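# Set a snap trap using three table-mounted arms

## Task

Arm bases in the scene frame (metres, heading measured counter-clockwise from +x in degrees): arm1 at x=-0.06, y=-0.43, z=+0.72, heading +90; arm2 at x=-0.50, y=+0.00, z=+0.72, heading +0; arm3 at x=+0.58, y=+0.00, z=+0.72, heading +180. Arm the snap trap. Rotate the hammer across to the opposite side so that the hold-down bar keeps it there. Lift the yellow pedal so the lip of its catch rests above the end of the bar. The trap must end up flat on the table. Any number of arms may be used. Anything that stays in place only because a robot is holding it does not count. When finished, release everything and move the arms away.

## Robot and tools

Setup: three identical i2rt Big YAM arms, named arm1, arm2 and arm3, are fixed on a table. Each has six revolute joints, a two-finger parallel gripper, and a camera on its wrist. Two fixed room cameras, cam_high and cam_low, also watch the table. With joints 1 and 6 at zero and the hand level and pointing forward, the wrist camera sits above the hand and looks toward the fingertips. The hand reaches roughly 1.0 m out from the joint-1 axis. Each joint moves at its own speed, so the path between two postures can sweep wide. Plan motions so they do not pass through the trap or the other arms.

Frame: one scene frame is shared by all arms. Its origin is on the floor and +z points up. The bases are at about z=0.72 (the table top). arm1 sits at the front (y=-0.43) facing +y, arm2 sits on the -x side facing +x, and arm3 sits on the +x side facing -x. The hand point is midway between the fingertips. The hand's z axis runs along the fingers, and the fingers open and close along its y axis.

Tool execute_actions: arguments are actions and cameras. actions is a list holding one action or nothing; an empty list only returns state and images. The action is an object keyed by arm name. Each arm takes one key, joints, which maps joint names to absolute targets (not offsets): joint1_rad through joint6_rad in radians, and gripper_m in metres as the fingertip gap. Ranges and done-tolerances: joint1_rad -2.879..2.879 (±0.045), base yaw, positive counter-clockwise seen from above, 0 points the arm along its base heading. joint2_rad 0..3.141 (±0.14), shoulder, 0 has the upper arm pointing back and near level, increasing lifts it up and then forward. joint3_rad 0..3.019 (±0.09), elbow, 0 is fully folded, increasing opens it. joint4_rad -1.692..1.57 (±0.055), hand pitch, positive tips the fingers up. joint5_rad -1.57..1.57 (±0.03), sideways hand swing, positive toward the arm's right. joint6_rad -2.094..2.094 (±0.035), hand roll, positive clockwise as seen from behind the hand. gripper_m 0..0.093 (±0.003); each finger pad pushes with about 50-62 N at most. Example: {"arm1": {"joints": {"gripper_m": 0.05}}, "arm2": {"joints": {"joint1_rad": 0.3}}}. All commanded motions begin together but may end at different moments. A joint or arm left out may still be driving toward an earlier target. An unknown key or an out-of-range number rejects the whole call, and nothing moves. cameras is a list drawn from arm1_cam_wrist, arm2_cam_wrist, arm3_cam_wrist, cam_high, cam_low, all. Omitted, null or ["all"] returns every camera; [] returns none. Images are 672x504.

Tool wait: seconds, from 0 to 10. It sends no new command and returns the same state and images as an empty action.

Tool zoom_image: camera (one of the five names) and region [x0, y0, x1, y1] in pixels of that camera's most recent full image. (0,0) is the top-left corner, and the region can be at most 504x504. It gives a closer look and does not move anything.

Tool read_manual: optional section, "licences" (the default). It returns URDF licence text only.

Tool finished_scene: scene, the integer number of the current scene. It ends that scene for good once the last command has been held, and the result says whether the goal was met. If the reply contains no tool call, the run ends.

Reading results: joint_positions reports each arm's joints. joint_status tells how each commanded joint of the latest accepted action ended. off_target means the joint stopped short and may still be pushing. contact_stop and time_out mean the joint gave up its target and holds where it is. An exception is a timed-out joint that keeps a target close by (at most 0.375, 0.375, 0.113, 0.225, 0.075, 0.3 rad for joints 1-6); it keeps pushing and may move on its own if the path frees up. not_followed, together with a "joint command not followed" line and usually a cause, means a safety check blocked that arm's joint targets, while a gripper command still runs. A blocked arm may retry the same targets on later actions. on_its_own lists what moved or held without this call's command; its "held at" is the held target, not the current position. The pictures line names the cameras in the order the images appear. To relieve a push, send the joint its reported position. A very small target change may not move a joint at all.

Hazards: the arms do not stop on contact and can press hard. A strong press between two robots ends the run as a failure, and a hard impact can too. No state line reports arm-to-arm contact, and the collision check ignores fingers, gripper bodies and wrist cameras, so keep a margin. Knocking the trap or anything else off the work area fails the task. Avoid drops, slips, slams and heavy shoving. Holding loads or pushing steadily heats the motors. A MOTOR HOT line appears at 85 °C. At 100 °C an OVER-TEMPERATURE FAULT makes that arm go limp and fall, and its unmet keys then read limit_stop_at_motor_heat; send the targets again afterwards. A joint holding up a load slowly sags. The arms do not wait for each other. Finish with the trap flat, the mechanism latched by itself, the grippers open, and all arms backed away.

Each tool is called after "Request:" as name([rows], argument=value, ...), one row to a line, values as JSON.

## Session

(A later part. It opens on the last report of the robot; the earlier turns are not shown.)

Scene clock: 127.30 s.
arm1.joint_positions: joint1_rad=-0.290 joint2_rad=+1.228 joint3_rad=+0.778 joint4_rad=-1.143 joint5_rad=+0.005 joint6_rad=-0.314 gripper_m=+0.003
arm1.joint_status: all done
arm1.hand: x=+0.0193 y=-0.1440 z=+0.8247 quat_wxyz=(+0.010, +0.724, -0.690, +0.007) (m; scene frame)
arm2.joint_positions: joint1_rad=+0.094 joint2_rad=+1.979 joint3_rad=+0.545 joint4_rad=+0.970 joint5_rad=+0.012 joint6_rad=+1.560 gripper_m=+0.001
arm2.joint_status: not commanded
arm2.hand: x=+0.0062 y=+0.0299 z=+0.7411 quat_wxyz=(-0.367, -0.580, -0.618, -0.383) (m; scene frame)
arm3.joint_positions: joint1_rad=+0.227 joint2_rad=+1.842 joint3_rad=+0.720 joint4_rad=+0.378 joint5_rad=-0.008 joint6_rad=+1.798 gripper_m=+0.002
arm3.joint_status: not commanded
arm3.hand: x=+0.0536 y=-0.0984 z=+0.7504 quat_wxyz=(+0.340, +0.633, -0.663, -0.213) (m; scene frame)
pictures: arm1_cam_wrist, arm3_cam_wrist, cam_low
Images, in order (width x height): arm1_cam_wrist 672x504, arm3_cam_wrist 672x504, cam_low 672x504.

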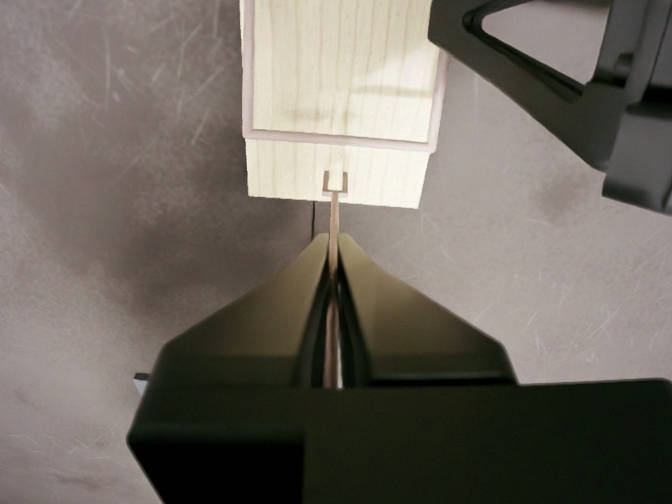

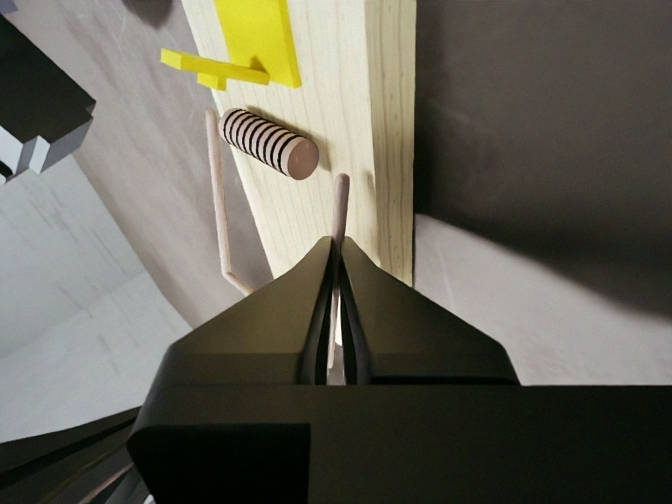

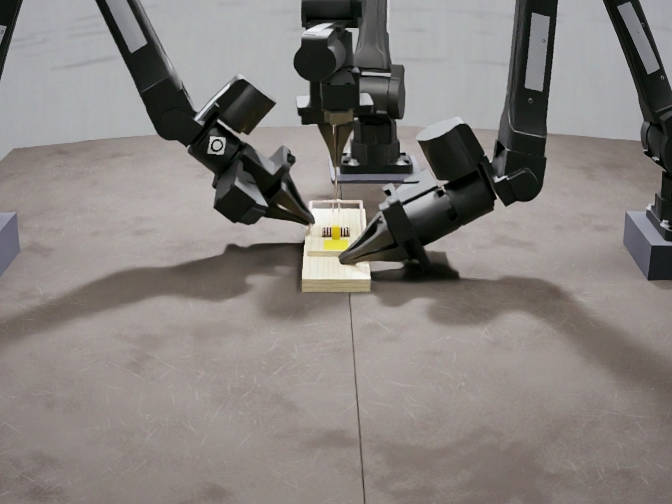

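Request:
execute_actions([
  {"arm1":{"joints":{"joint1_rad":-0.265,"joint2_rad":1.33,"joint3_rad":0.87,"joint4_rad":-1.08,"joint6_rad":-0.29}}},
], cameras=[])

Request:
execute_actions([
  {"arm1":{"joints":{"joint1_rad":-0.25,"joint2_rad":1.40,"joint3_rad":0.86,"joint4_rad":-1.0}}},
], cameras=[])

Request:
execute_actions([
  {"arm1":{"joints":{"joint2_rad":1.46,"joint3_rad":0.81,"joint4_rad":-0.94}}},
], cameras=["arm1_cam_wrist","cam_low","arm3_cam_wrist"])

Scene clock: 128.43 s.
arm1.joint_positions: joint1_rad=-0.266 joint2_rad=+1.323 joint3_rad=+0.827 joint4_rad=-1.095 joint5_rad=+0.006 joint6_rad=-0.304 gripper_m=+0.003
arm1.joint_status: all done
arm1.hand: x=+0.0198 y=-0.1140 z=+0.8137 quat_wxyz=(+0.008, +0.729, -0.685, +0.006) (m; scene frame)
arm2.joint_positions: joint1_rad=+0.094 joint2_rad=+1.979 joint3_rad=+0.545 joint4_rad=+0.970 joint5_rad=+0.012 joint6_rad=+1.560 gripper_m=+0.001
arm2.joint_status: not commanded
arm2.hand: x=+0.0062 y=+0.0299 z=+0.7411 quat_wxyz=(-0.367, -0.580, -0.618, -0.383) (m; scene frame)
arm3.joint_positions: joint1_rad=+0.227 joint2_rad=+1.842 joint3_rad=+0.720 joint4_rad=+0.378 joint5_rad=-0.008 joint6_rad=+1.798 gripper_m=+0.002
arm3.joint_status: not commanded
arm3.hand: x=+0.0536 y=-0.0984 z=+0.7504 quat_wxyz=(+0.340, +0.633, -0.663, -0.213) (m; scene frame)
pictures: none
No camera images: the call's "cameras" was empty. Leave "cameras" out to get every camera's image.

Scene clock: 129.20 s.
arm1.joint_positions: joint1_rad=-0.255 joint2_rad=+1.379 joint3_rad=+0.831 joint4_rad=-1.021 joint5_rad=+0.004 joint6_rad=-0.285 gripper_m=+0.003
arm1.joint_status: all done
arm1.hand: x=+0.0196 y=-0.0967 z=+0.7972 quat_wxyz=(-0.001, +0.726, -0.688, +0.000) (m; scene frame)
arm2.joint_positions: joint1_rad=+0.094 joint2_rad=+1.979 joint3_rad=+0.545 joint4_rad=+0.970 joint5_rad=+0.012 joint6_rad=+1.560 gripper_m=+0.001
arm2.joint_status: not commanded
arm2.hand: x=+0.0062 y=+0.0299 z=+0.7411 quat_wxyz=(-0.367, -0.580, -0.618, -0.383) (m; scene frame)
arm3.joint_positions: joint1_rad=+0.227 joint2_rad=+1.842 joint3_rad=+0.720 joint4_rad=+0.378 joint5_rad=-0.008 joint6_rad=+1.798 gripper_m=+0.002
arm3.joint_status: not commanded
arm3.hand: x=+0.0536 y=-0.0984 z=+0.7504 quat_wxyz=(+0.340, +0.633, -0.663, -0.213) (m; scene frame)
pictures: none
No camera images: the call's "cameras" was empty. Leave "cameras" out to get every camera's image.

Scene clock: 129.90 s.
arm1.joint_positions: joint1_rad=-0.250 joint2_rad=+1.442 joint3_rad=+0.831 joint4_rad=-0.950 joint5_rad=+0.000 joint6_rad=-0.277 gripper_m=+0.003
arm1.joint_status: all done
arm1.hand: x=+0.0203 y=-0.0834 z=+0.7767 quat_wxyz=(-0.004, +0.725, -0.689, -0.004) (m; scene frame)
arm2.joint_positions: joint1_rad=+0.094 joint2_rad=+1.979 joint3_rad=+0.545 joint4_rad=+0.970 joint5_rad=+0.012 joint6_rad=+1.560 gripper_m=+0.001
arm2.joint_status: not commanded
arm2.hand: x=+0.0062 y=+0.0299 z=+0.7411 quat_wxyz=(-0.367, -0.580, -0.618, -0.383) (m; scene frame)
arm3.joint_positions: joint1_rad=+0.227 joint2_rad=+1.842 joint3_rad=+0.720 joint4_rad=+0.378 joint5_rad=-0.008 joint6_rad=+1.798 gripper_m=+0.002
arm3.joint_status: not commanded
arm3.hand: x=+0.0536 y=-0.0984 z=+0.7504 quat_wxyz=(+0.340, +0.633, -0.663, -0.213) (m; scene frame)
pictures: arm1_cam_wrist, arm3_cam_wrist, cam_low
Images, in order (width x height): arm1_cam_wrist 672x504, arm3_cam_wrist 672x504, cam_low 672x504.

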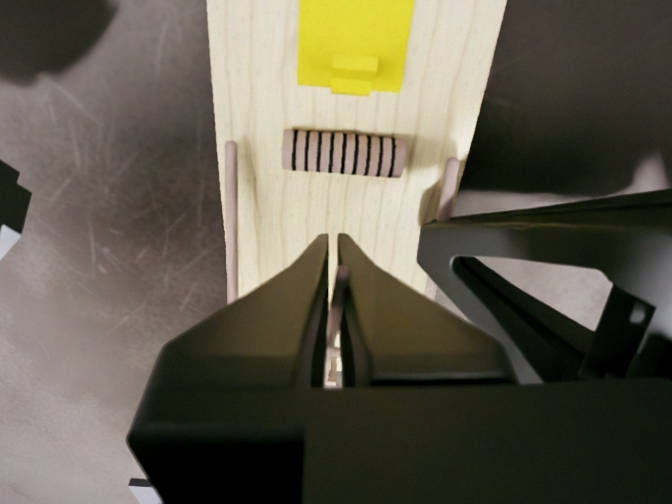

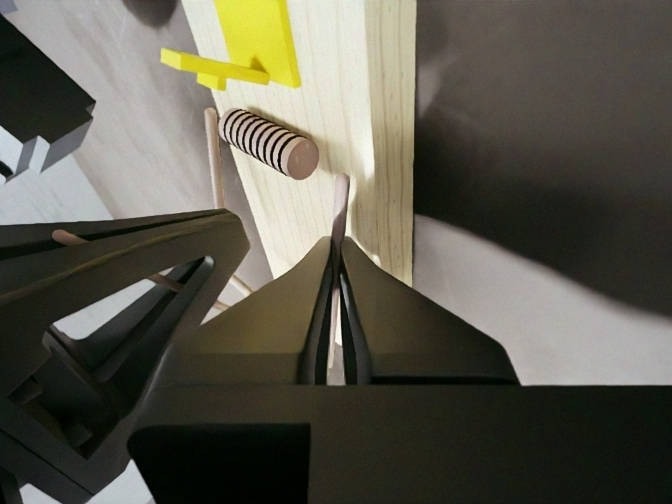

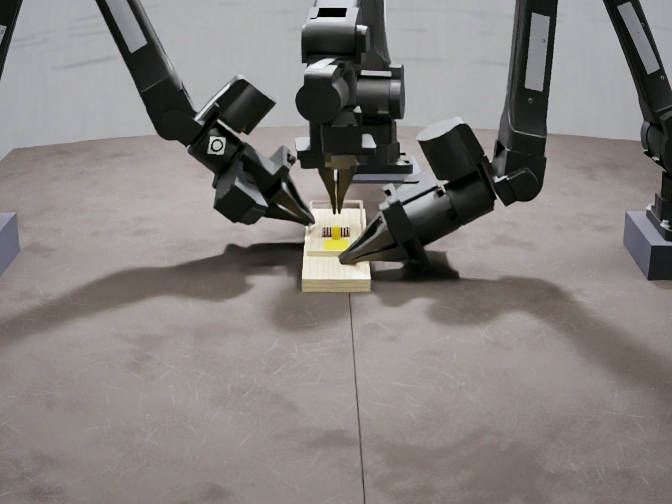

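Request:
execute_actions([
  {"arm1":{"joints":{"gripper_m":0.01,"joint2_rad":1.3,"joint3_rad":0.88,"joint4_rad":-1.12}}},
], cameras=["arm1_cam_wrist"])

Request:
execute_actions([
  {"arm1":{"joints":{"gripper_m":0,"joint6_rad":-1.4,"joint1_rad":-0.26}}},
], cameras=[])

Request:
execute_actions([
  {"arm1":{"joints":{"joint2_rad":1.43,"joint3_rad":0.81,"joint4_rad":-0.97}}},
], cameras=["arm1_cam_wrist","cam_low","arm3_cam_wrist"])

Scene clock: 131.03 s.
arm1.joint_positions: joint1_rad=-0.250 joint2_rad=+1.297 joint3_rad=+0.830 joint4_rad=-1.105 joint5_rad=+0.013 joint6_rad=-0.277 gripper_m=+0.010
arm1.joint_status: all done
arm1.hand: x=+0.0159 y=-0.1133 z=+0.8226 quat_wxyz=(-0.002, +0.725, -0.689, +0.005) (m; scene frame)
arm2.joint_positions: joint1_rad=+0.094 joint2_rad=+1.979 joint3_rad=+0.545 joint4_rad=+0.970 joint5_rad=+0.012 joint6_rad=+1.560 gripper_m=+0.001
arm2.joint_status: not commanded
arm2.hand: x=+0.0062 y=+0.0299 z=+0.7411 quat_wxyz=(-0.367, -0.580, -0.618, -0.383) (m; scene frame)
arm3.joint_positions: joint1_rad=+0.227 joint2_rad=+1.844 joint3_rad=+0.722 joint4_rad=+0.379 joint5_rad=-0.008 joint6_rad=+1.800 gripper_m=+0.002
arm3.joint_status: not commanded
arm3.hand: x=+0.0527 y=-0.0985 z=+0.7506 quat_wxyz=(+0.341, +0.632, -0.663, -0.212) (m; scene frame)
pictures: arm1_cam_wrist
Images, in order (width x height): arm1_cam_wrist 672x504.

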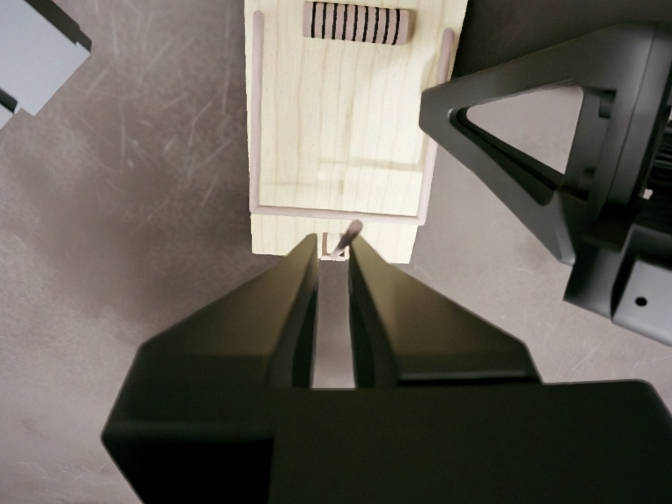

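Scene clock: 132.97 s.
arm1.joint_positions: joint1_rad=-0.261 joint2_rad=+1.297 joint3_rad=+0.831 joint4_rad=-1.105 joint5_rad=+0.014 joint6_rad=-1.383 gripper_m=+0.001
arm1.joint_status: all done
arm1.hand: x=+0.0195 y=-0.1139 z=+0.8229 quat_wxyz=(+0.000, +0.978, -0.211, +0.005) (m; scene frame)
arm2.joint_positions: joint1_rad=+0.094 joint2_rad=+1.978 joint3_rad=+0.545 joint4_rad=+0.970 joint5_rad=+0.012 joint6_rad=+1.560 gripper_m=+0.001
arm2.joint_status: not commanded
arm2.hand: x=+0.0062 y=+0.0300 z=+0.7413 quat_wxyz=(-0.367, -0.580, -0.618, -0.383) (m; scene frame)
arm3.joint_positions: joint1_rad=+0.227 joint2_rad=+1.845 joint3_rad=+0.724 joint4_rad=+0.379 joint5_rad=-0.008 joint6_rad=+1.804 gripper_m=+0.002
arm3.joint_status: not commanded
arm3.hand: x=+0.0521 y=-0.0987 z=+0.7506 quat_wxyz=(+0.341, +0.630, -0.664, -0.212) (m; scene frame)
pictures: none
No camera images: the call's "cameras" was empty. Leave "cameras" out to get every camera's image.

Scene clock: 133.87 s.
arm1.joint_positions: joint1_rad=-0.261 joint2_rad=+1.427 joint3_rad=+0.821 joint4_rad=-0.993 joint5_rad=+0.012 joint6_rad=-1.384 gripper_m=+0.001
arm1.joint_status: all done
arm1.hand: x=+0.0229 y=-0.0985 z=+0.7785 quat_wxyz=(+0.014, +0.978, -0.210, +0.004) (m; scene frame)
arm2.joint_positions: joint1_rad=+0.094 joint2_rad=+1.978 joint3_rad=+0.545 joint4_rad=+0.970 joint5_rad=+0.012 joint6_rad=+1.560 gripper_m=+0.001
arm2.joint_status: not commanded
arm2.hand: x=+0.0062 y=+0.0300 z=+0.7413 quat_wxyz=(-0.367, -0.580, -0.618, -0.383) (m; scene frame)
arm3.joint_positions: joint1_rad=+0.227 joint2_rad=+1.852 joint3_rad=+0.727 joint4_rad=+0.380 joint5_rad=-0.008 joint6_rad=+1.774 gripper_m=+0.002
arm3.joint_status: not commanded
arm3.hand: x=+0.0519 y=-0.0989 z=+0.7480 quat_wxyz=(+0.337, +0.641, -0.655, -0.216) (m; scene frame)
pictures: arm1_cam_wrist, arm3_cam_wrist, cam_low
Images, in order (width x height): arm1_cam_wrist 672x504, arm3_cam_wrist 672x504, cam_low 672x504.

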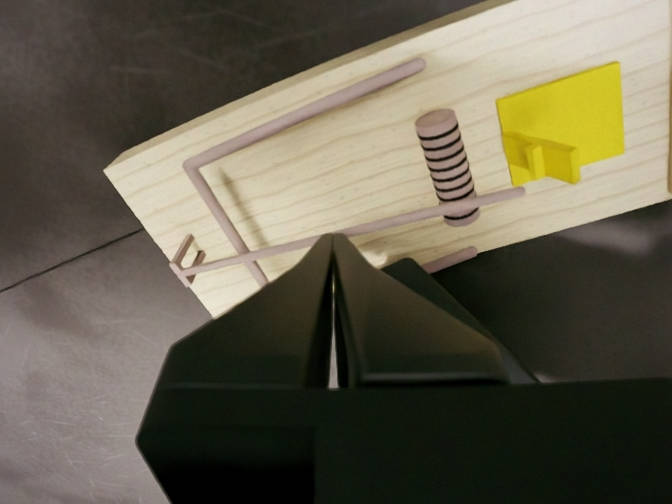

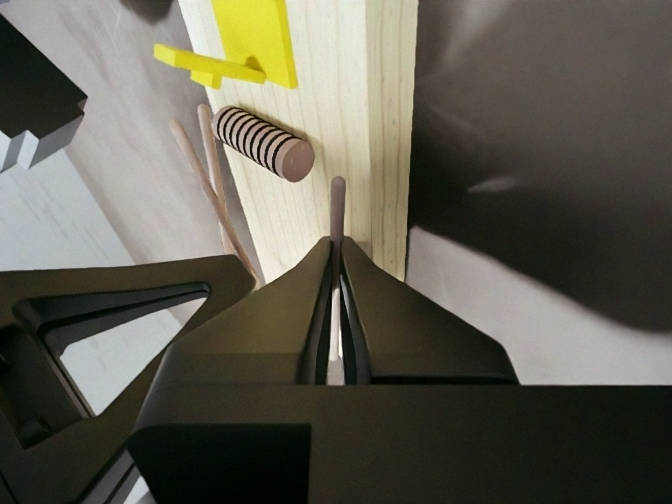

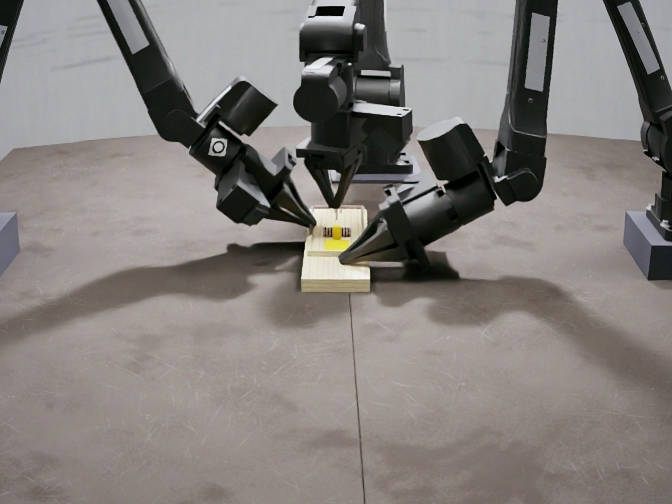

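Request:
execute_actions([
  {"arm1":{"joints":{"joint1_rad":-0.24,"joint2_rad":1.49,"joint3_rad":0.8,"joint4_rad":-0.93}}},
], cameras=["arm1_cam_wrist","arm3_cam_wrist","arm2_cam_wrist"])

Scene clock: 134.73 s.
arm1.joint_positions: joint1_rad=-0.250 joint2_rad=+1.452 joint3_rad=+0.815 joint4_rad=-0.954 joint5_rad=+0.012 joint6_rad=-1.384 gripper_m=+0.001
arm1.joint_status: all done
arm1.hand: x=+0.0201 y=-0.0932 z=+0.7683 quat_wxyz=(+0.011, +0.979, -0.205, +0.005) (m; scene frame)
arm2.joint_positions: joint1_rad=+0.094 joint2_rad=+1.978 joint3_rad=+0.545 joint4_rad=+0.970 joint5_rad=+0.012 joint6_rad=+1.560 gripper_m=+0.001
arm2.joint_status: not commanded
arm2.hand: x=+0.0062 y=+0.0300 z=+0.7413 quat_wxyz=(-0.367, -0.580, -0.618, -0.383) (m; scene frame)
arm3.joint_positions: joint1_rad=+0.227 joint2_rad=+1.855 joint3_rad=+0.728 joint4_rad=+0.380 joint5_rad=-0.008 joint6_rad=+1.760 gripper_m=+0.002
arm3.joint_status: not commanded
arm3.hand: x=+0.0519 y=-0.0989 z=+0.7465 quat_wxyz=(+0.334, +0.646, -0.651, -0.218) (m; scene frame)
pictures: arm1_cam_wrist, arm2_cam_wrist, arm3_cam_wrist
Images, in order (width x height): arm1_cam_wrist 672x504, arm2_cam_wrist 672x504, arm3_cam_wrist 672x504.

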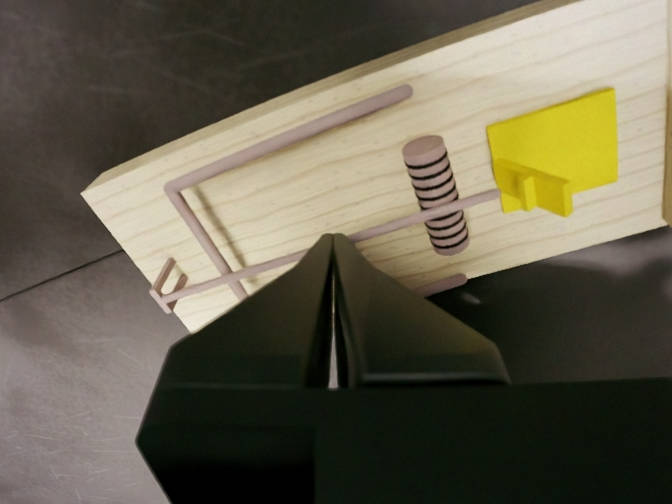

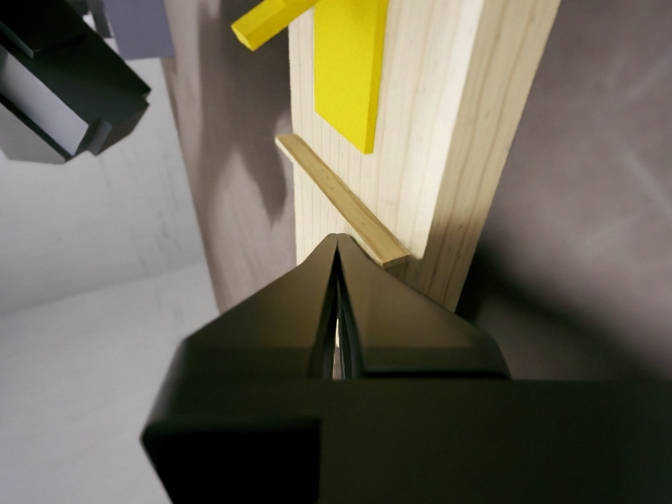

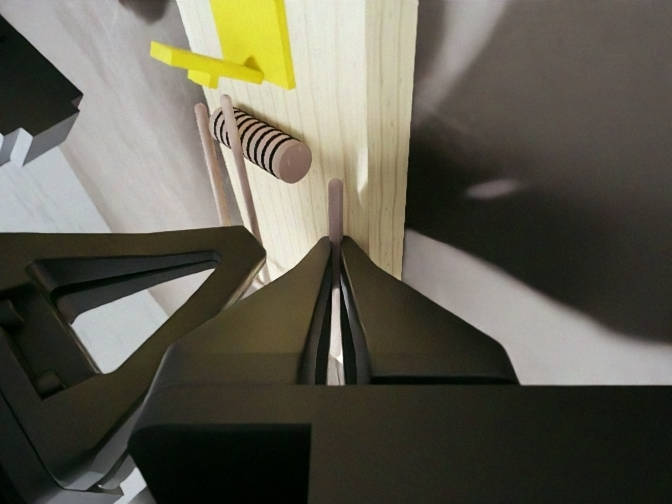

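Request:
execute_actions([
  {"arm3":{"joints":{"gripper_m":0.012,"joint2_rad":1.85,"joint3_rad":0.728}},"arm1":{"joints":{"joint2_rad":1.52}}},
], cameras=[])

Request:
execute_actions([
  {"arm3":{"joints":{"joint2_rad":1.74,"joint3_rad":0.62}}},
], cameras=["arm1_cam_wrist"])

Request:
execute_actions([
  {"arm3":{"joints":{"joint1_rad":0.055,"joint2_rad":1.72,"joint6_rad":1.57,"gripper_m":0}}},
], cameras=[])

Request:
execute_actions([
  {"arm3":{"joints":{"joint2_rad":1.83,"joint3_rad":0.81}}},
], cameras=["arm1_cam_wrist","arm3_cam_wrist","cam_high"])

Scene clock: 139.73 s.
arm1.joint_positions: joint1_rad=-0.250 joint2_rad=+1.453 joint3_rad=+0.815 joint4_rad=-0.954 joint5_rad=+0.012 joint6_rad=-1.384 gripper_m=+0.001
arm1.joint_status: all done
arm1.hand: x=+0.0201 y=-0.0932 z=+0.7682 quat_wxyz=(+0.011, +0.979, -0.205, +0.005) (m; scene frame)
arm2.joint_positions: joint1_rad=+0.094 joint2_rad=+1.978 joint3_rad=+0.545 joint4_rad=+0.970 joint5_rad=+0.012 joint6_rad=+1.560 gripper_m=+0.001
arm2.joint_status: not commanded
arm2.hand: x=+0.0062 y=+0.0300 z=+0.7413 quat_wxyz=(-0.367, -0.580, -0.618, -0.383) (m; scene frame)
arm3.joint_positions: joint1_rad=+0.227 joint2_rad=+1.851 joint3_rad=+0.732 joint4_rad=+0.378 joint5_rad=-0.005 joint6_rad=+1.757 gripper_m=+0.012
arm3.joint_status: all done
arm3.hand: x=+0.0491 y=-0.0989 z=+0.7501 quat_wxyz=(+0.336, +0.645, -0.649, -0.221) (m; scene frame)
pictures: none
No camera images: the call's "cameras" was empty. Leave "cameras" out to get every camera's image.

Scene clock: 140.53 s.
arm1.joint_positions: joint1_rad=-0.250 joint2_rad=+1.453 joint3_rad=+0.815 joint4_rad=-0.954 joint5_rad=+0.012 joint6_rad=-1.384 gripper_m=+0.001
arm1.joint_status: not commanded
arm1.hand: x=+0.0201 y=-0.0932 z=+0.7682 quat_wxyz=(+0.011, +0.979, -0.205, +0.005) (m; scene frame)
arm2.joint_positions: joint1_rad=+0.094 joint2_rad=+1.978 joint3_rad=+0.545 joint4_rad=+0.970 joint5_rad=+0.012 joint6_rad=+1.560 gripper_m=+0.001
arm2.joint_status: not commanded
arm2.hand: x=+0.0062 y=+0.0300 z=+0.7413 quat_wxyz=(-0.367, -0.580, -0.618, -0.383) (m; scene frame)
arm3.joint_positions: joint1_rad=+0.227 joint2_rad=+1.765 joint3_rad=+0.619 joint4_rad=+0.355 joint5_rad=-0.003 joint6_rad=+1.757 gripper_m=+0.012
arm3.joint_status: all done
arm3.hand: x=+0.0964 y=-0.0898 z=+0.7503 quat_wxyz=(+0.317, +0.652, -0.656, -0.209) (m; scene frame)
pictures: arm1_cam_wrist
Images, in order (width x height): arm1_cam_wrist 672x504.

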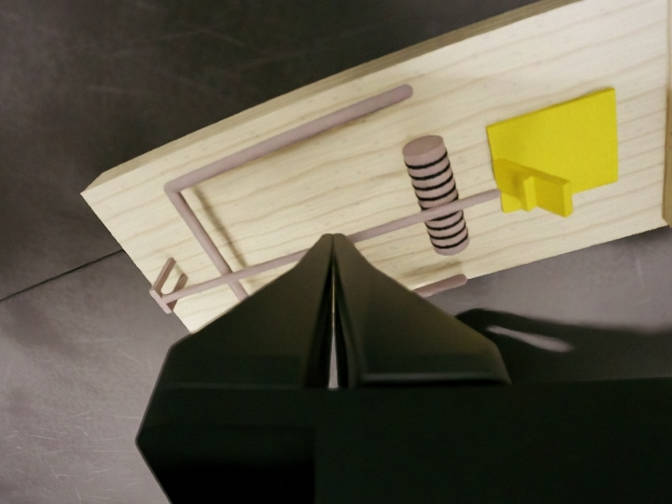

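Scene clock: 141.67 s.
arm1.joint_positions: joint1_rad=-0.250 joint2_rad=+1.453 joint3_rad=+0.815 joint4_rad=-0.954 joint5_rad=+0.012 joint6_rad=-1.384 gripper_m=+0.001
arm1.joint_status: not commanded
arm1.hand: x=+0.0201 y=-0.0932 z=+0.7682 quat_wxyz=(+0.011, +0.979, -0.205, +0.005) (m; scene frame)
arm2.joint_positions: joint1_rad=+0.094 joint2_rad=+1.978 joint3_rad=+0.545 joint4_rad=+0.970 joint5_rad=+0.012 joint6_rad=+1.560 gripper_m=+0.001
arm2.joint_status: not commanded
arm2.hand: x=+0.0062 y=+0.0300 z=+0.7413 quat_wxyz=(-0.367, -0.580, -0.618, -0.383) (m; scene frame)
arm3.joint_positions: joint1_rad=+0.048 joint2_rad=+1.746 joint3_rad=+0.619 joint4_rad=+0.355 joint5_rad=+0.000 joint6_rad=+1.579 gripper_m=+0.001
arm3.joint_status: all done
arm3.hand: x=+0.0852 y=-0.0016 z=+0.7580 quat_wxyz=(+0.279, +0.649, -0.655, -0.268) (m; scene frame)
pictures: none
No camera images: the call's "cameras" was empty. Leave "cameras" out to get every camera's image.

Scene clock: 143.70 s.
arm1.joint_positions: joint1_rad=-0.250 joint2_rad=+1.453 joint3_rad=+0.815 joint4_rad=-0.954 joint5_rad=+0.012 joint6_rad=-1.384 gripper_m=+0.001
arm1.joint_status: not commanded
arm1.hand: x=+0.0201 y=-0.0932 z=+0.7682 quat_wxyz=(+0.011, +0.979, -0.205, +0.005) (m; scene frame)
arm2.joint_positions: joint1_rad=+0.094 joint2_rad=+1.978 joint3_rad=+0.545 joint4_rad=+0.970 joint5_rad=+0.012 joint6_rad=+1.560 gripper_m=+0.001
arm2.joint_status: not commanded
arm2.hand: x=+0.0062 y=+0.0300 z=+0.7413 quat_wxyz=(-0.367, -0.580, -0.618, -0.383) (m; scene frame)
arm3.joint_positions: joint1_rad=+0.048 joint2_rad=+1.786 joint3_rad=+0.671 joint4_rad=+0.354 joint5_rad=+0.000 joint6_rad=+1.578 gripper_m=+0.001
arm3.joint_status: joint3_rad time_out (moved +0.052 of +0.191); the others done
arm3.on_its_own: joint3_rad is held at +0.665, not at your +0.810, since a time_out
arm3.hand: x=+0.0646 y=-0.0017 z=+0.7567 quat_wxyz=(+0.283, +0.648, -0.653, -0.272) (m; scene frame)
pictures: arm1_cam_wrist, arm3_cam_wrist, cam_high
joint command not followed: on one or more control steps a check withheld the commanded joint targets of the arm3 arm, and it was not sent them on those steps.
cause: the commanded joint targets would bring a part of the robot too close to another arm (this arm's wrist (the part past joint 4) and the other arm's wrist (the part past joint 4)); next, command targets that bring no part of the robot closer to that arm.
Images, in order (width x height): arm1_cam_wrist 672x504, arm3_cam_wrist 672x504, cam_high 672x504.

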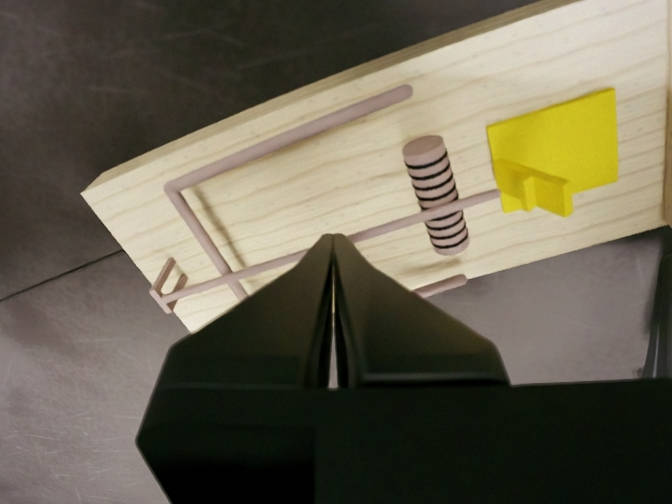

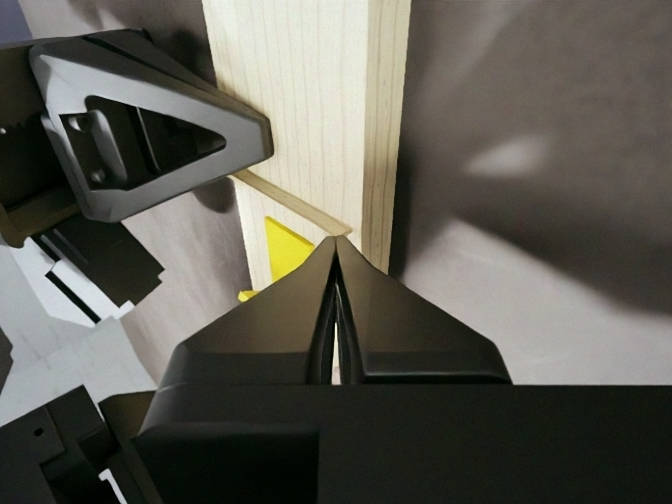

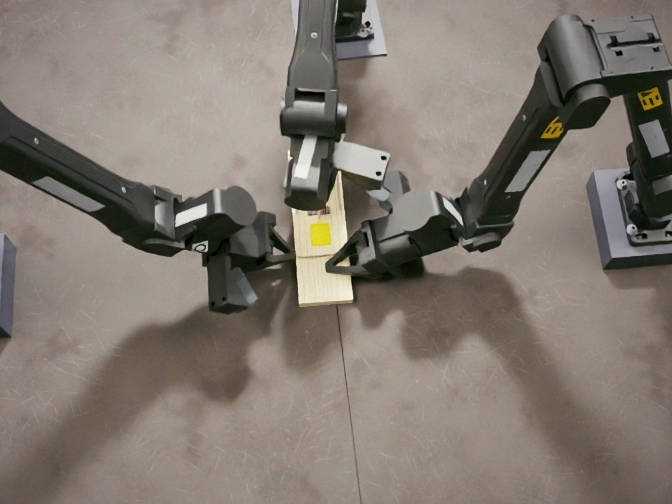

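Remove arm2.

Request:
execute_actions([
  {"arm2":{"joints":{"joint2_rad":1.5,"joint3_rad":0.25,"joint1_rad":0.3}},"arm3":{"joints":{"joint2_rad":1.75,"joint3_rad":0.67}}},
], cameras=[])

Request:
execute_actions([
  {"arm3":{"joints":{"joint2_rad":1.82,"joint3_rad":0.81}}},
], cameras=[])

Request:
execute_actions([
  {"arm3":{"joints":{"joint5_rad":-0.16}}},
], cameras=["arm1_cam_wrist","arm3_cam_wrist","cam_low"])

Scene clock: 145.17 s.
arm1.joint_positions: joint1_rad=-0.248 joint2_rad=+1.454 joint3_rad=+0.815 joint4_rad=-0.950 joint5_rad=+0.011 joint6_rad=-1.384 gripper_m=+0.001
arm1.joint_status: not commanded
arm1.hand: x=+0.0194 y=-0.0921 z=+0.7679 quat_wxyz=(+0.009, +0.979, -0.204, +0.004) (m; scene frame)
arm2.joint_positions: joint1_rad=+0.309 joint2_rad=+1.502 joint3_rad=+0.236 joint4_rad=+0.899 joint5_rad=+0.002 joint6_rad=+1.560 gripper_m=+0.001
arm2.joint_status: all done
arm2.hand: x=-0.1085 y=+0.1109 z=+0.8376 quat_wxyz=(-0.346, -0.492, -0.657, -0.454) (m; scene frame)
arm3.joint_positions: joint1_rad=+0.048 joint2_rad=+1.780 joint3_rad=+0.671 joint4_rad=+0.354 joint5_rad=+0.000 joint6_rad=+1.578 gripper_m=+0.001
arm3.joint_status: all done
arm3.hand: x=+0.0637 y=-0.0016 z=+0.7595 quat_wxyz=(+0.285, +0.647, -0.652, -0.274) (m; scene frame)
pictures: none
No camera images: the call's "cameras" was empty. Leave "cameras" out to get every camera's image.

Scene clock: 147.10 s.
arm1.joint_positions: joint1_rad=-0.248 joint2_rad=+1.454 joint3_rad=+0.815 joint4_rad=-0.950 joint5_rad=+0.011 joint6_rad=-1.384 gripper_m=+0.001
arm1.joint_status: not commanded
arm1.hand: x=+0.0194 y=-0.0921 z=+0.7679 quat_wxyz=(+0.009, +0.979, -0.204, +0.004) (m; scene frame)
arm2.joint_positions: joint1_rad=+0.309 joint2_rad=+1.502 joint3_rad=+0.236 joint4_rad=+0.899 joint5_rad=+0.002 joint6_rad=+1.560 gripper_m=+0.001
arm2.joint_status: not commanded
arm2.hand: x=-0.1085 y=+0.1109 z=+0.8376 quat_wxyz=(-0.346, -0.492, -0.657, -0.454) (m; scene frame)
arm3.joint_positions: joint1_rad=+0.048 joint2_rad=+1.789 joint3_rad=+0.697 joint4_rad=+0.354 joint5_rad=+0.000 joint6_rad=+1.578 gripper_m=+0.001
arm3.joint_status: joint3_rad time_out (moved +0.026 of +0.139); the others done
arm3.on_its_own: joint3_rad is held at +0.692, not at your +0.810, since a time_out
arm3.hand: x=+0.0519 y=-0.0016 z=+0.7642 quat_wxyz=(+0.290, +0.644, -0.650, -0.280) (m; scene frame)
pictures: none
joint command not followed: on one or more control steps a check withheld the commanded joint targets of the arm3 arm, and it was not sent them on those steps.
cause: the commanded joint targets would bring a part of the robot too close to another arm (this arm's wrist (the part past joint 4) and the other arm's wrist (the part past joint 4)); next, command targets that bring no part of the robot closer to that arm.
No camera images: the call's "cameras" was empty. Leave "cameras" out to get every camera's image.

not run: a stop came earlier in this reply.

Request:
execute_actions([
  {"arm3":{"joints":{"joint1_rad":-0.05,"joint5_rad":-0.25,"joint3_rad":0.7}}},
], cameras=[])

Request:
execute_actions([
  {"arm3":{"joints":{"joint2_rad":1.86,"joint3_rad":0.82}}},
], cameras=["arm1_cam_wrist","arm3_cam_wrist","cam_low"])

Scene clock: 148.33 s.
arm1.joint_positions: joint1_rad=-0.248 joint2_rad=+1.454 joint3_rad=+0.815 joint4_rad=-0.950 joint5_rad=+0.011 joint6_rad=-1.384 gripper_m=+0.001
arm1.joint_status: not commanded
arm1.hand: x=+0.0194 y=-0.0921 z=+0.7679 quat_wxyz=(+0.009, +0.979, -0.204, +0.004) (m; scene frame)
arm2.joint_positions: joint1_rad=+0.309 joint2_rad=+1.502 joint3_rad=+0.236 joint4_rad=+0.899 joint5_rad=+0.002 joint6_rad=+1.560 gripper_m=+0.001
arm2.joint_status: not commanded
arm2.hand: x=-0.1085 y=+0.1109 z=+0.8376 quat_wxyz=(-0.346, -0.492, -0.657, -0.454) (m; scene frame)
arm3.joint_positions: joint1_rad=-0.057 joint2_rad=+1.789 joint3_rad=+0.697 joint4_rad=+0.354 joint5_rad=-0.247 joint6_rad=+1.578 gripper_m=+0.001
arm3.joint_status: all done
arm3.hand: x=+0.0542 y=+0.0115 z=+0.7676 quat_wxyz=(+0.356, +0.642, -0.644, -0.217) (m; scene frame)
pictures: none
No camera images: the call's "cameras" was empty. Leave "cameras" out to get every camera's image.

Scene clock: 149.13 s.
arm1.joint_positions: joint1_rad=-0.248 joint2_rad=+1.454 joint3_rad=+0.815 joint4_rad=-0.950 joint5_rad=+0.011 joint6_rad=-1.384 gripper_m=+0.001
arm1.joint_status: not commanded
arm1.hand: x=+0.0194 y=-0.0921 z=+0.7679 quat_wxyz=(+0.009, +0.979, -0.204, +0.004) (m; scene frame)
arm2.joint_positions: joint1_rad=+0.309 joint2_rad=+1.502 joint3_rad=+0.236 joint4_rad=+0.899 joint5_rad=+0.002 joint6_rad=+1.560 gripper_m=+0.001
arm2.joint_status: not commanded
arm2.hand: x=-0.1085 y=+0.1109 z=+0.8376 quat_wxyz=(-0.346, -0.492, -0.657, -0.454) (m; scene frame)
arm3.joint_positions: joint1_rad=-0.057 joint2_rad=+1.848 joint3_rad=+0.788 joint4_rad=+0.354 joint5_rad=-0.247 joint6_rad=+1.578 gripper_m=+0.001
arm3.joint_status: all done
arm3.hand: x=+0.0181 y=+0.0151 z=+0.7693 quat_wxyz=(+0.365, +0.639, -0.638, -0.228) (m; scene frame)
pictures: arm1_cam_wrist, arm3_cam_wrist, cam_low
Images, in order (width x height): arm1_cam_wrist 672x504, arm3_cam_wrist 672x504, cam_low 672x504.

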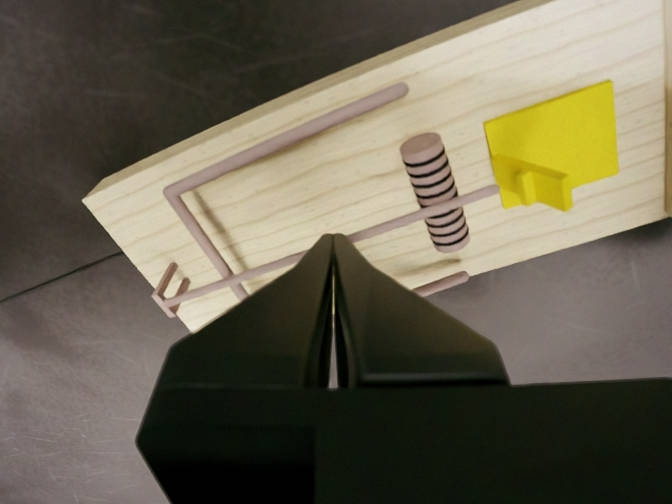

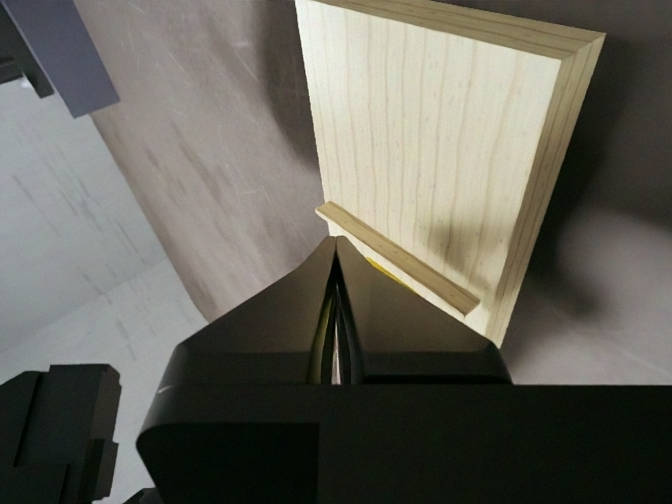

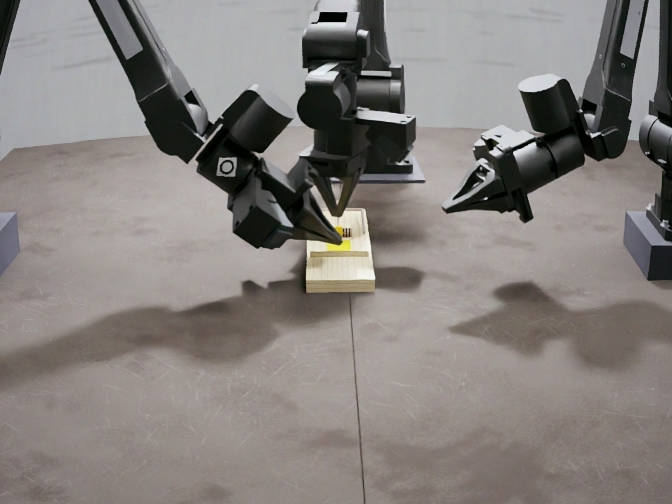

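Need tip to y≈-.03.

Request:
execute_actions([
  {"arm3":{"joints":{"joint5_rad":-0.5,"joint3_rad":0.84,"joint2_rad":1.89}}},
], cameras=["arm1_cam_wrist","arm3_cam_wrist"])

Scene clock: 150.17 s.
arm1.joint_positions: joint1_rad=-0.248 joint2_rad=+1.454 joint3_rad=+0.815 joint4_rad=-0.950 joint5_rad=+0.011 joint6_rad=-1.384 gripper_m=+0.001
arm1.joint_status: not commanded
arm1.hand: x=+0.0194 y=-0.0921 z=+0.7679 quat_wxyz=(+0.009, +0.979, -0.204, +0.004) (m; scene frame)
arm2.joint_positions: joint1_rad=+0.309 joint2_rad=+1.502 joint3_rad=+0.236 joint4_rad=+0.899 joint5_rad=+0.002 joint6_rad=+1.560 gripper_m=+0.001
arm2.joint_status: not commanded
arm2.hand: x=-0.1085 y=+0.1109 z=+0.8376 quat_wxyz=(-0.346, -0.492, -0.657, -0.454) (m; scene frame)
arm3.joint_positions: joint1_rad=-0.057 joint2_rad=+1.869 joint3_rad=+0.800 joint4_rad=+0.354 joint5_rad=-0.496 joint6_rad=+1.578 gripper_m=+0.001
arm3.joint_status: all done
arm3.hand: x=+0.0230 y=-0.0254 z=+0.7729 quat_wxyz=(+0.438, +0.663, -0.590, -0.142) (m; scene frame)
pictures: arm1_cam_wrist, arm3_cam_wrist
Images, in order (width x height): arm1_cam_wrist 672x504, arm3_cam_wrist 672x504.

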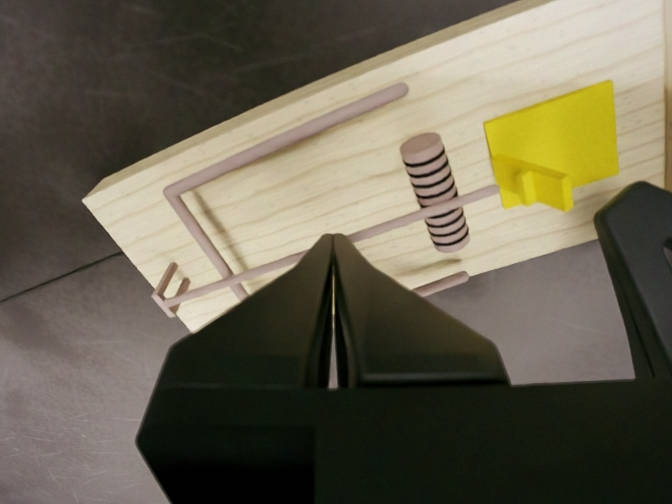

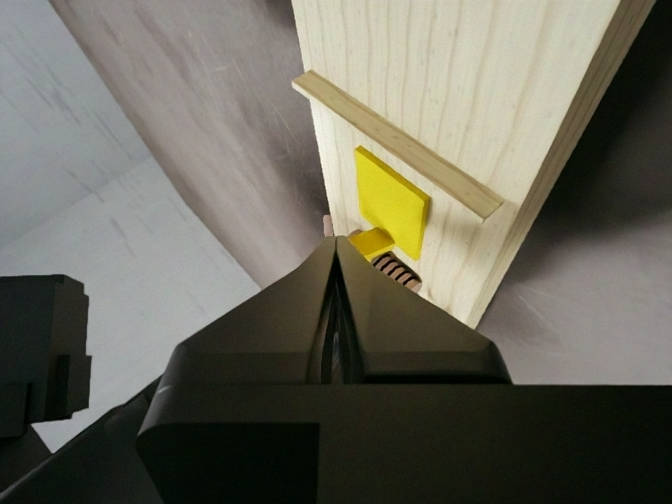

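Request:
execute_actions([
  {"arm3":{"joints":{"joint3_rad":0.87,"joint2_rad":1.925}}},
], cameras=[])

Request:
execute_actions([
  {"arm3":{"joints":{"joint1_rad":-0.022}}},
], cameras=["arm1_cam_wrist","arm3_cam_wrist"])

Scene clock: 151.03 s.
arm1.joint_positions: joint1_rad=-0.248 joint2_rad=+1.454 joint3_rad=+0.815 joint4_rad=-0.950 joint5_rad=+0.011 joint6_rad=-1.384 gripper_m=+0.001
arm1.joint_status: not commanded
arm1.hand: x=+0.0194 y=-0.0921 z=+0.7679 quat_wxyz=(+0.009, +0.979, -0.204, +0.004) (m; scene frame)
arm2.joint_positions: joint1_rad=+0.309 joint2_rad=+1.502 joint3_rad=+0.236 joint4_rad=+0.899 joint5_rad=+0.002 joint6_rad=+1.560 gripper_m=+0.001
arm2.joint_status: not commanded
arm2.hand: x=-0.1085 y=+0.1109 z=+0.8376 quat_wxyz=(-0.346, -0.492, -0.657, -0.454) (m; scene frame)
arm3.joint_positions: joint1_rad=-0.057 joint2_rad=+1.905 joint3_rad=+0.833 joint4_rad=+0.354 joint5_rad=-0.497 joint6_rad=+1.578 gripper_m=+0.001
arm3.joint_status: all done
arm3.hand: x=+0.0122 y=-0.0244 z=+0.7654 quat_wxyz=(+0.438, +0.663, -0.591, -0.141) (m; scene frame)
pictures: none
No camera images: the call's "cameras" was empty. Leave "cameras" out to get every camera's image.

Scene clock: 151.67 s.
arm1.joint_positions: joint1_rad=-0.248 joint2_rad=+1.454 joint3_rad=+0.815 joint4_rad=-0.950 joint5_rad=+0.011 joint6_rad=-1.384 gripper_m=+0.001
arm1.joint_status: not commanded
arm1.hand: x=+0.0194 y=-0.0921 z=+0.7679 quat_wxyz=(+0.009, +0.979, -0.204, +0.004) (m; scene frame)
arm2.joint_positions: joint1_rad=+0.309 joint2_rad=+1.502 joint3_rad=+0.236 joint4_rad=+0.899 joint5_rad=+0.002 joint6_rad=+1.560 gripper_m=+0.001
arm2.joint_status: not commanded
arm2.hand: x=-0.1085 y=+0.1109 z=+0.8376 quat_wxyz=(-0.346, -0.492, -0.657, -0.454) (m; scene frame)
arm3.joint_positions: joint1_rad=-0.026 joint2_rad=+1.905 joint3_rad=+0.833 joint4_rad=+0.354 joint5_rad=-0.496 joint6_rad=+1.578 gripper_m=+0.001
arm3.joint_status: all done
arm3.hand: x=+0.0132 y=-0.0416 z=+0.7655 quat_wxyz=(+0.440, +0.672, -0.581, -0.135) (m; scene frame)
pictures: arm1_cam_wrist, arm3_cam_wrist
Images, in order (width x height): arm1_cam_wrist 672x504, arm3_cam_wrist 672x504.

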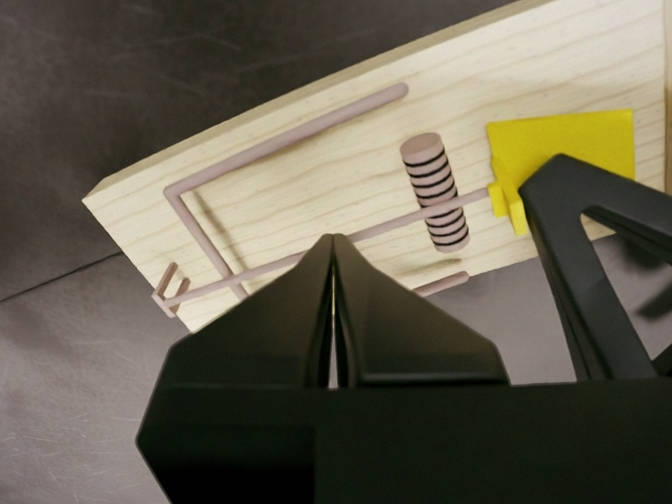

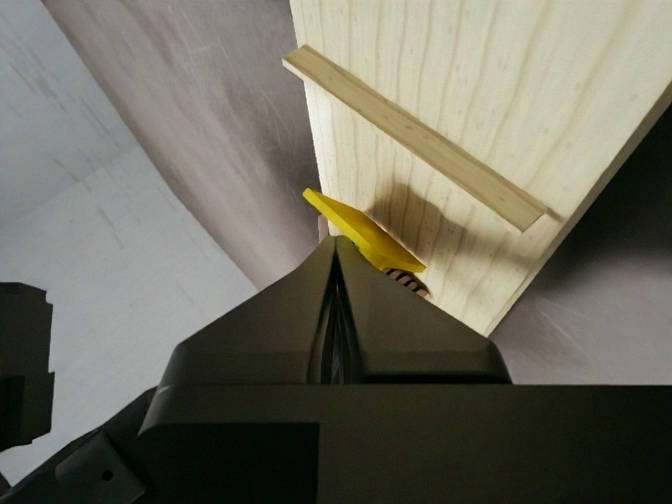

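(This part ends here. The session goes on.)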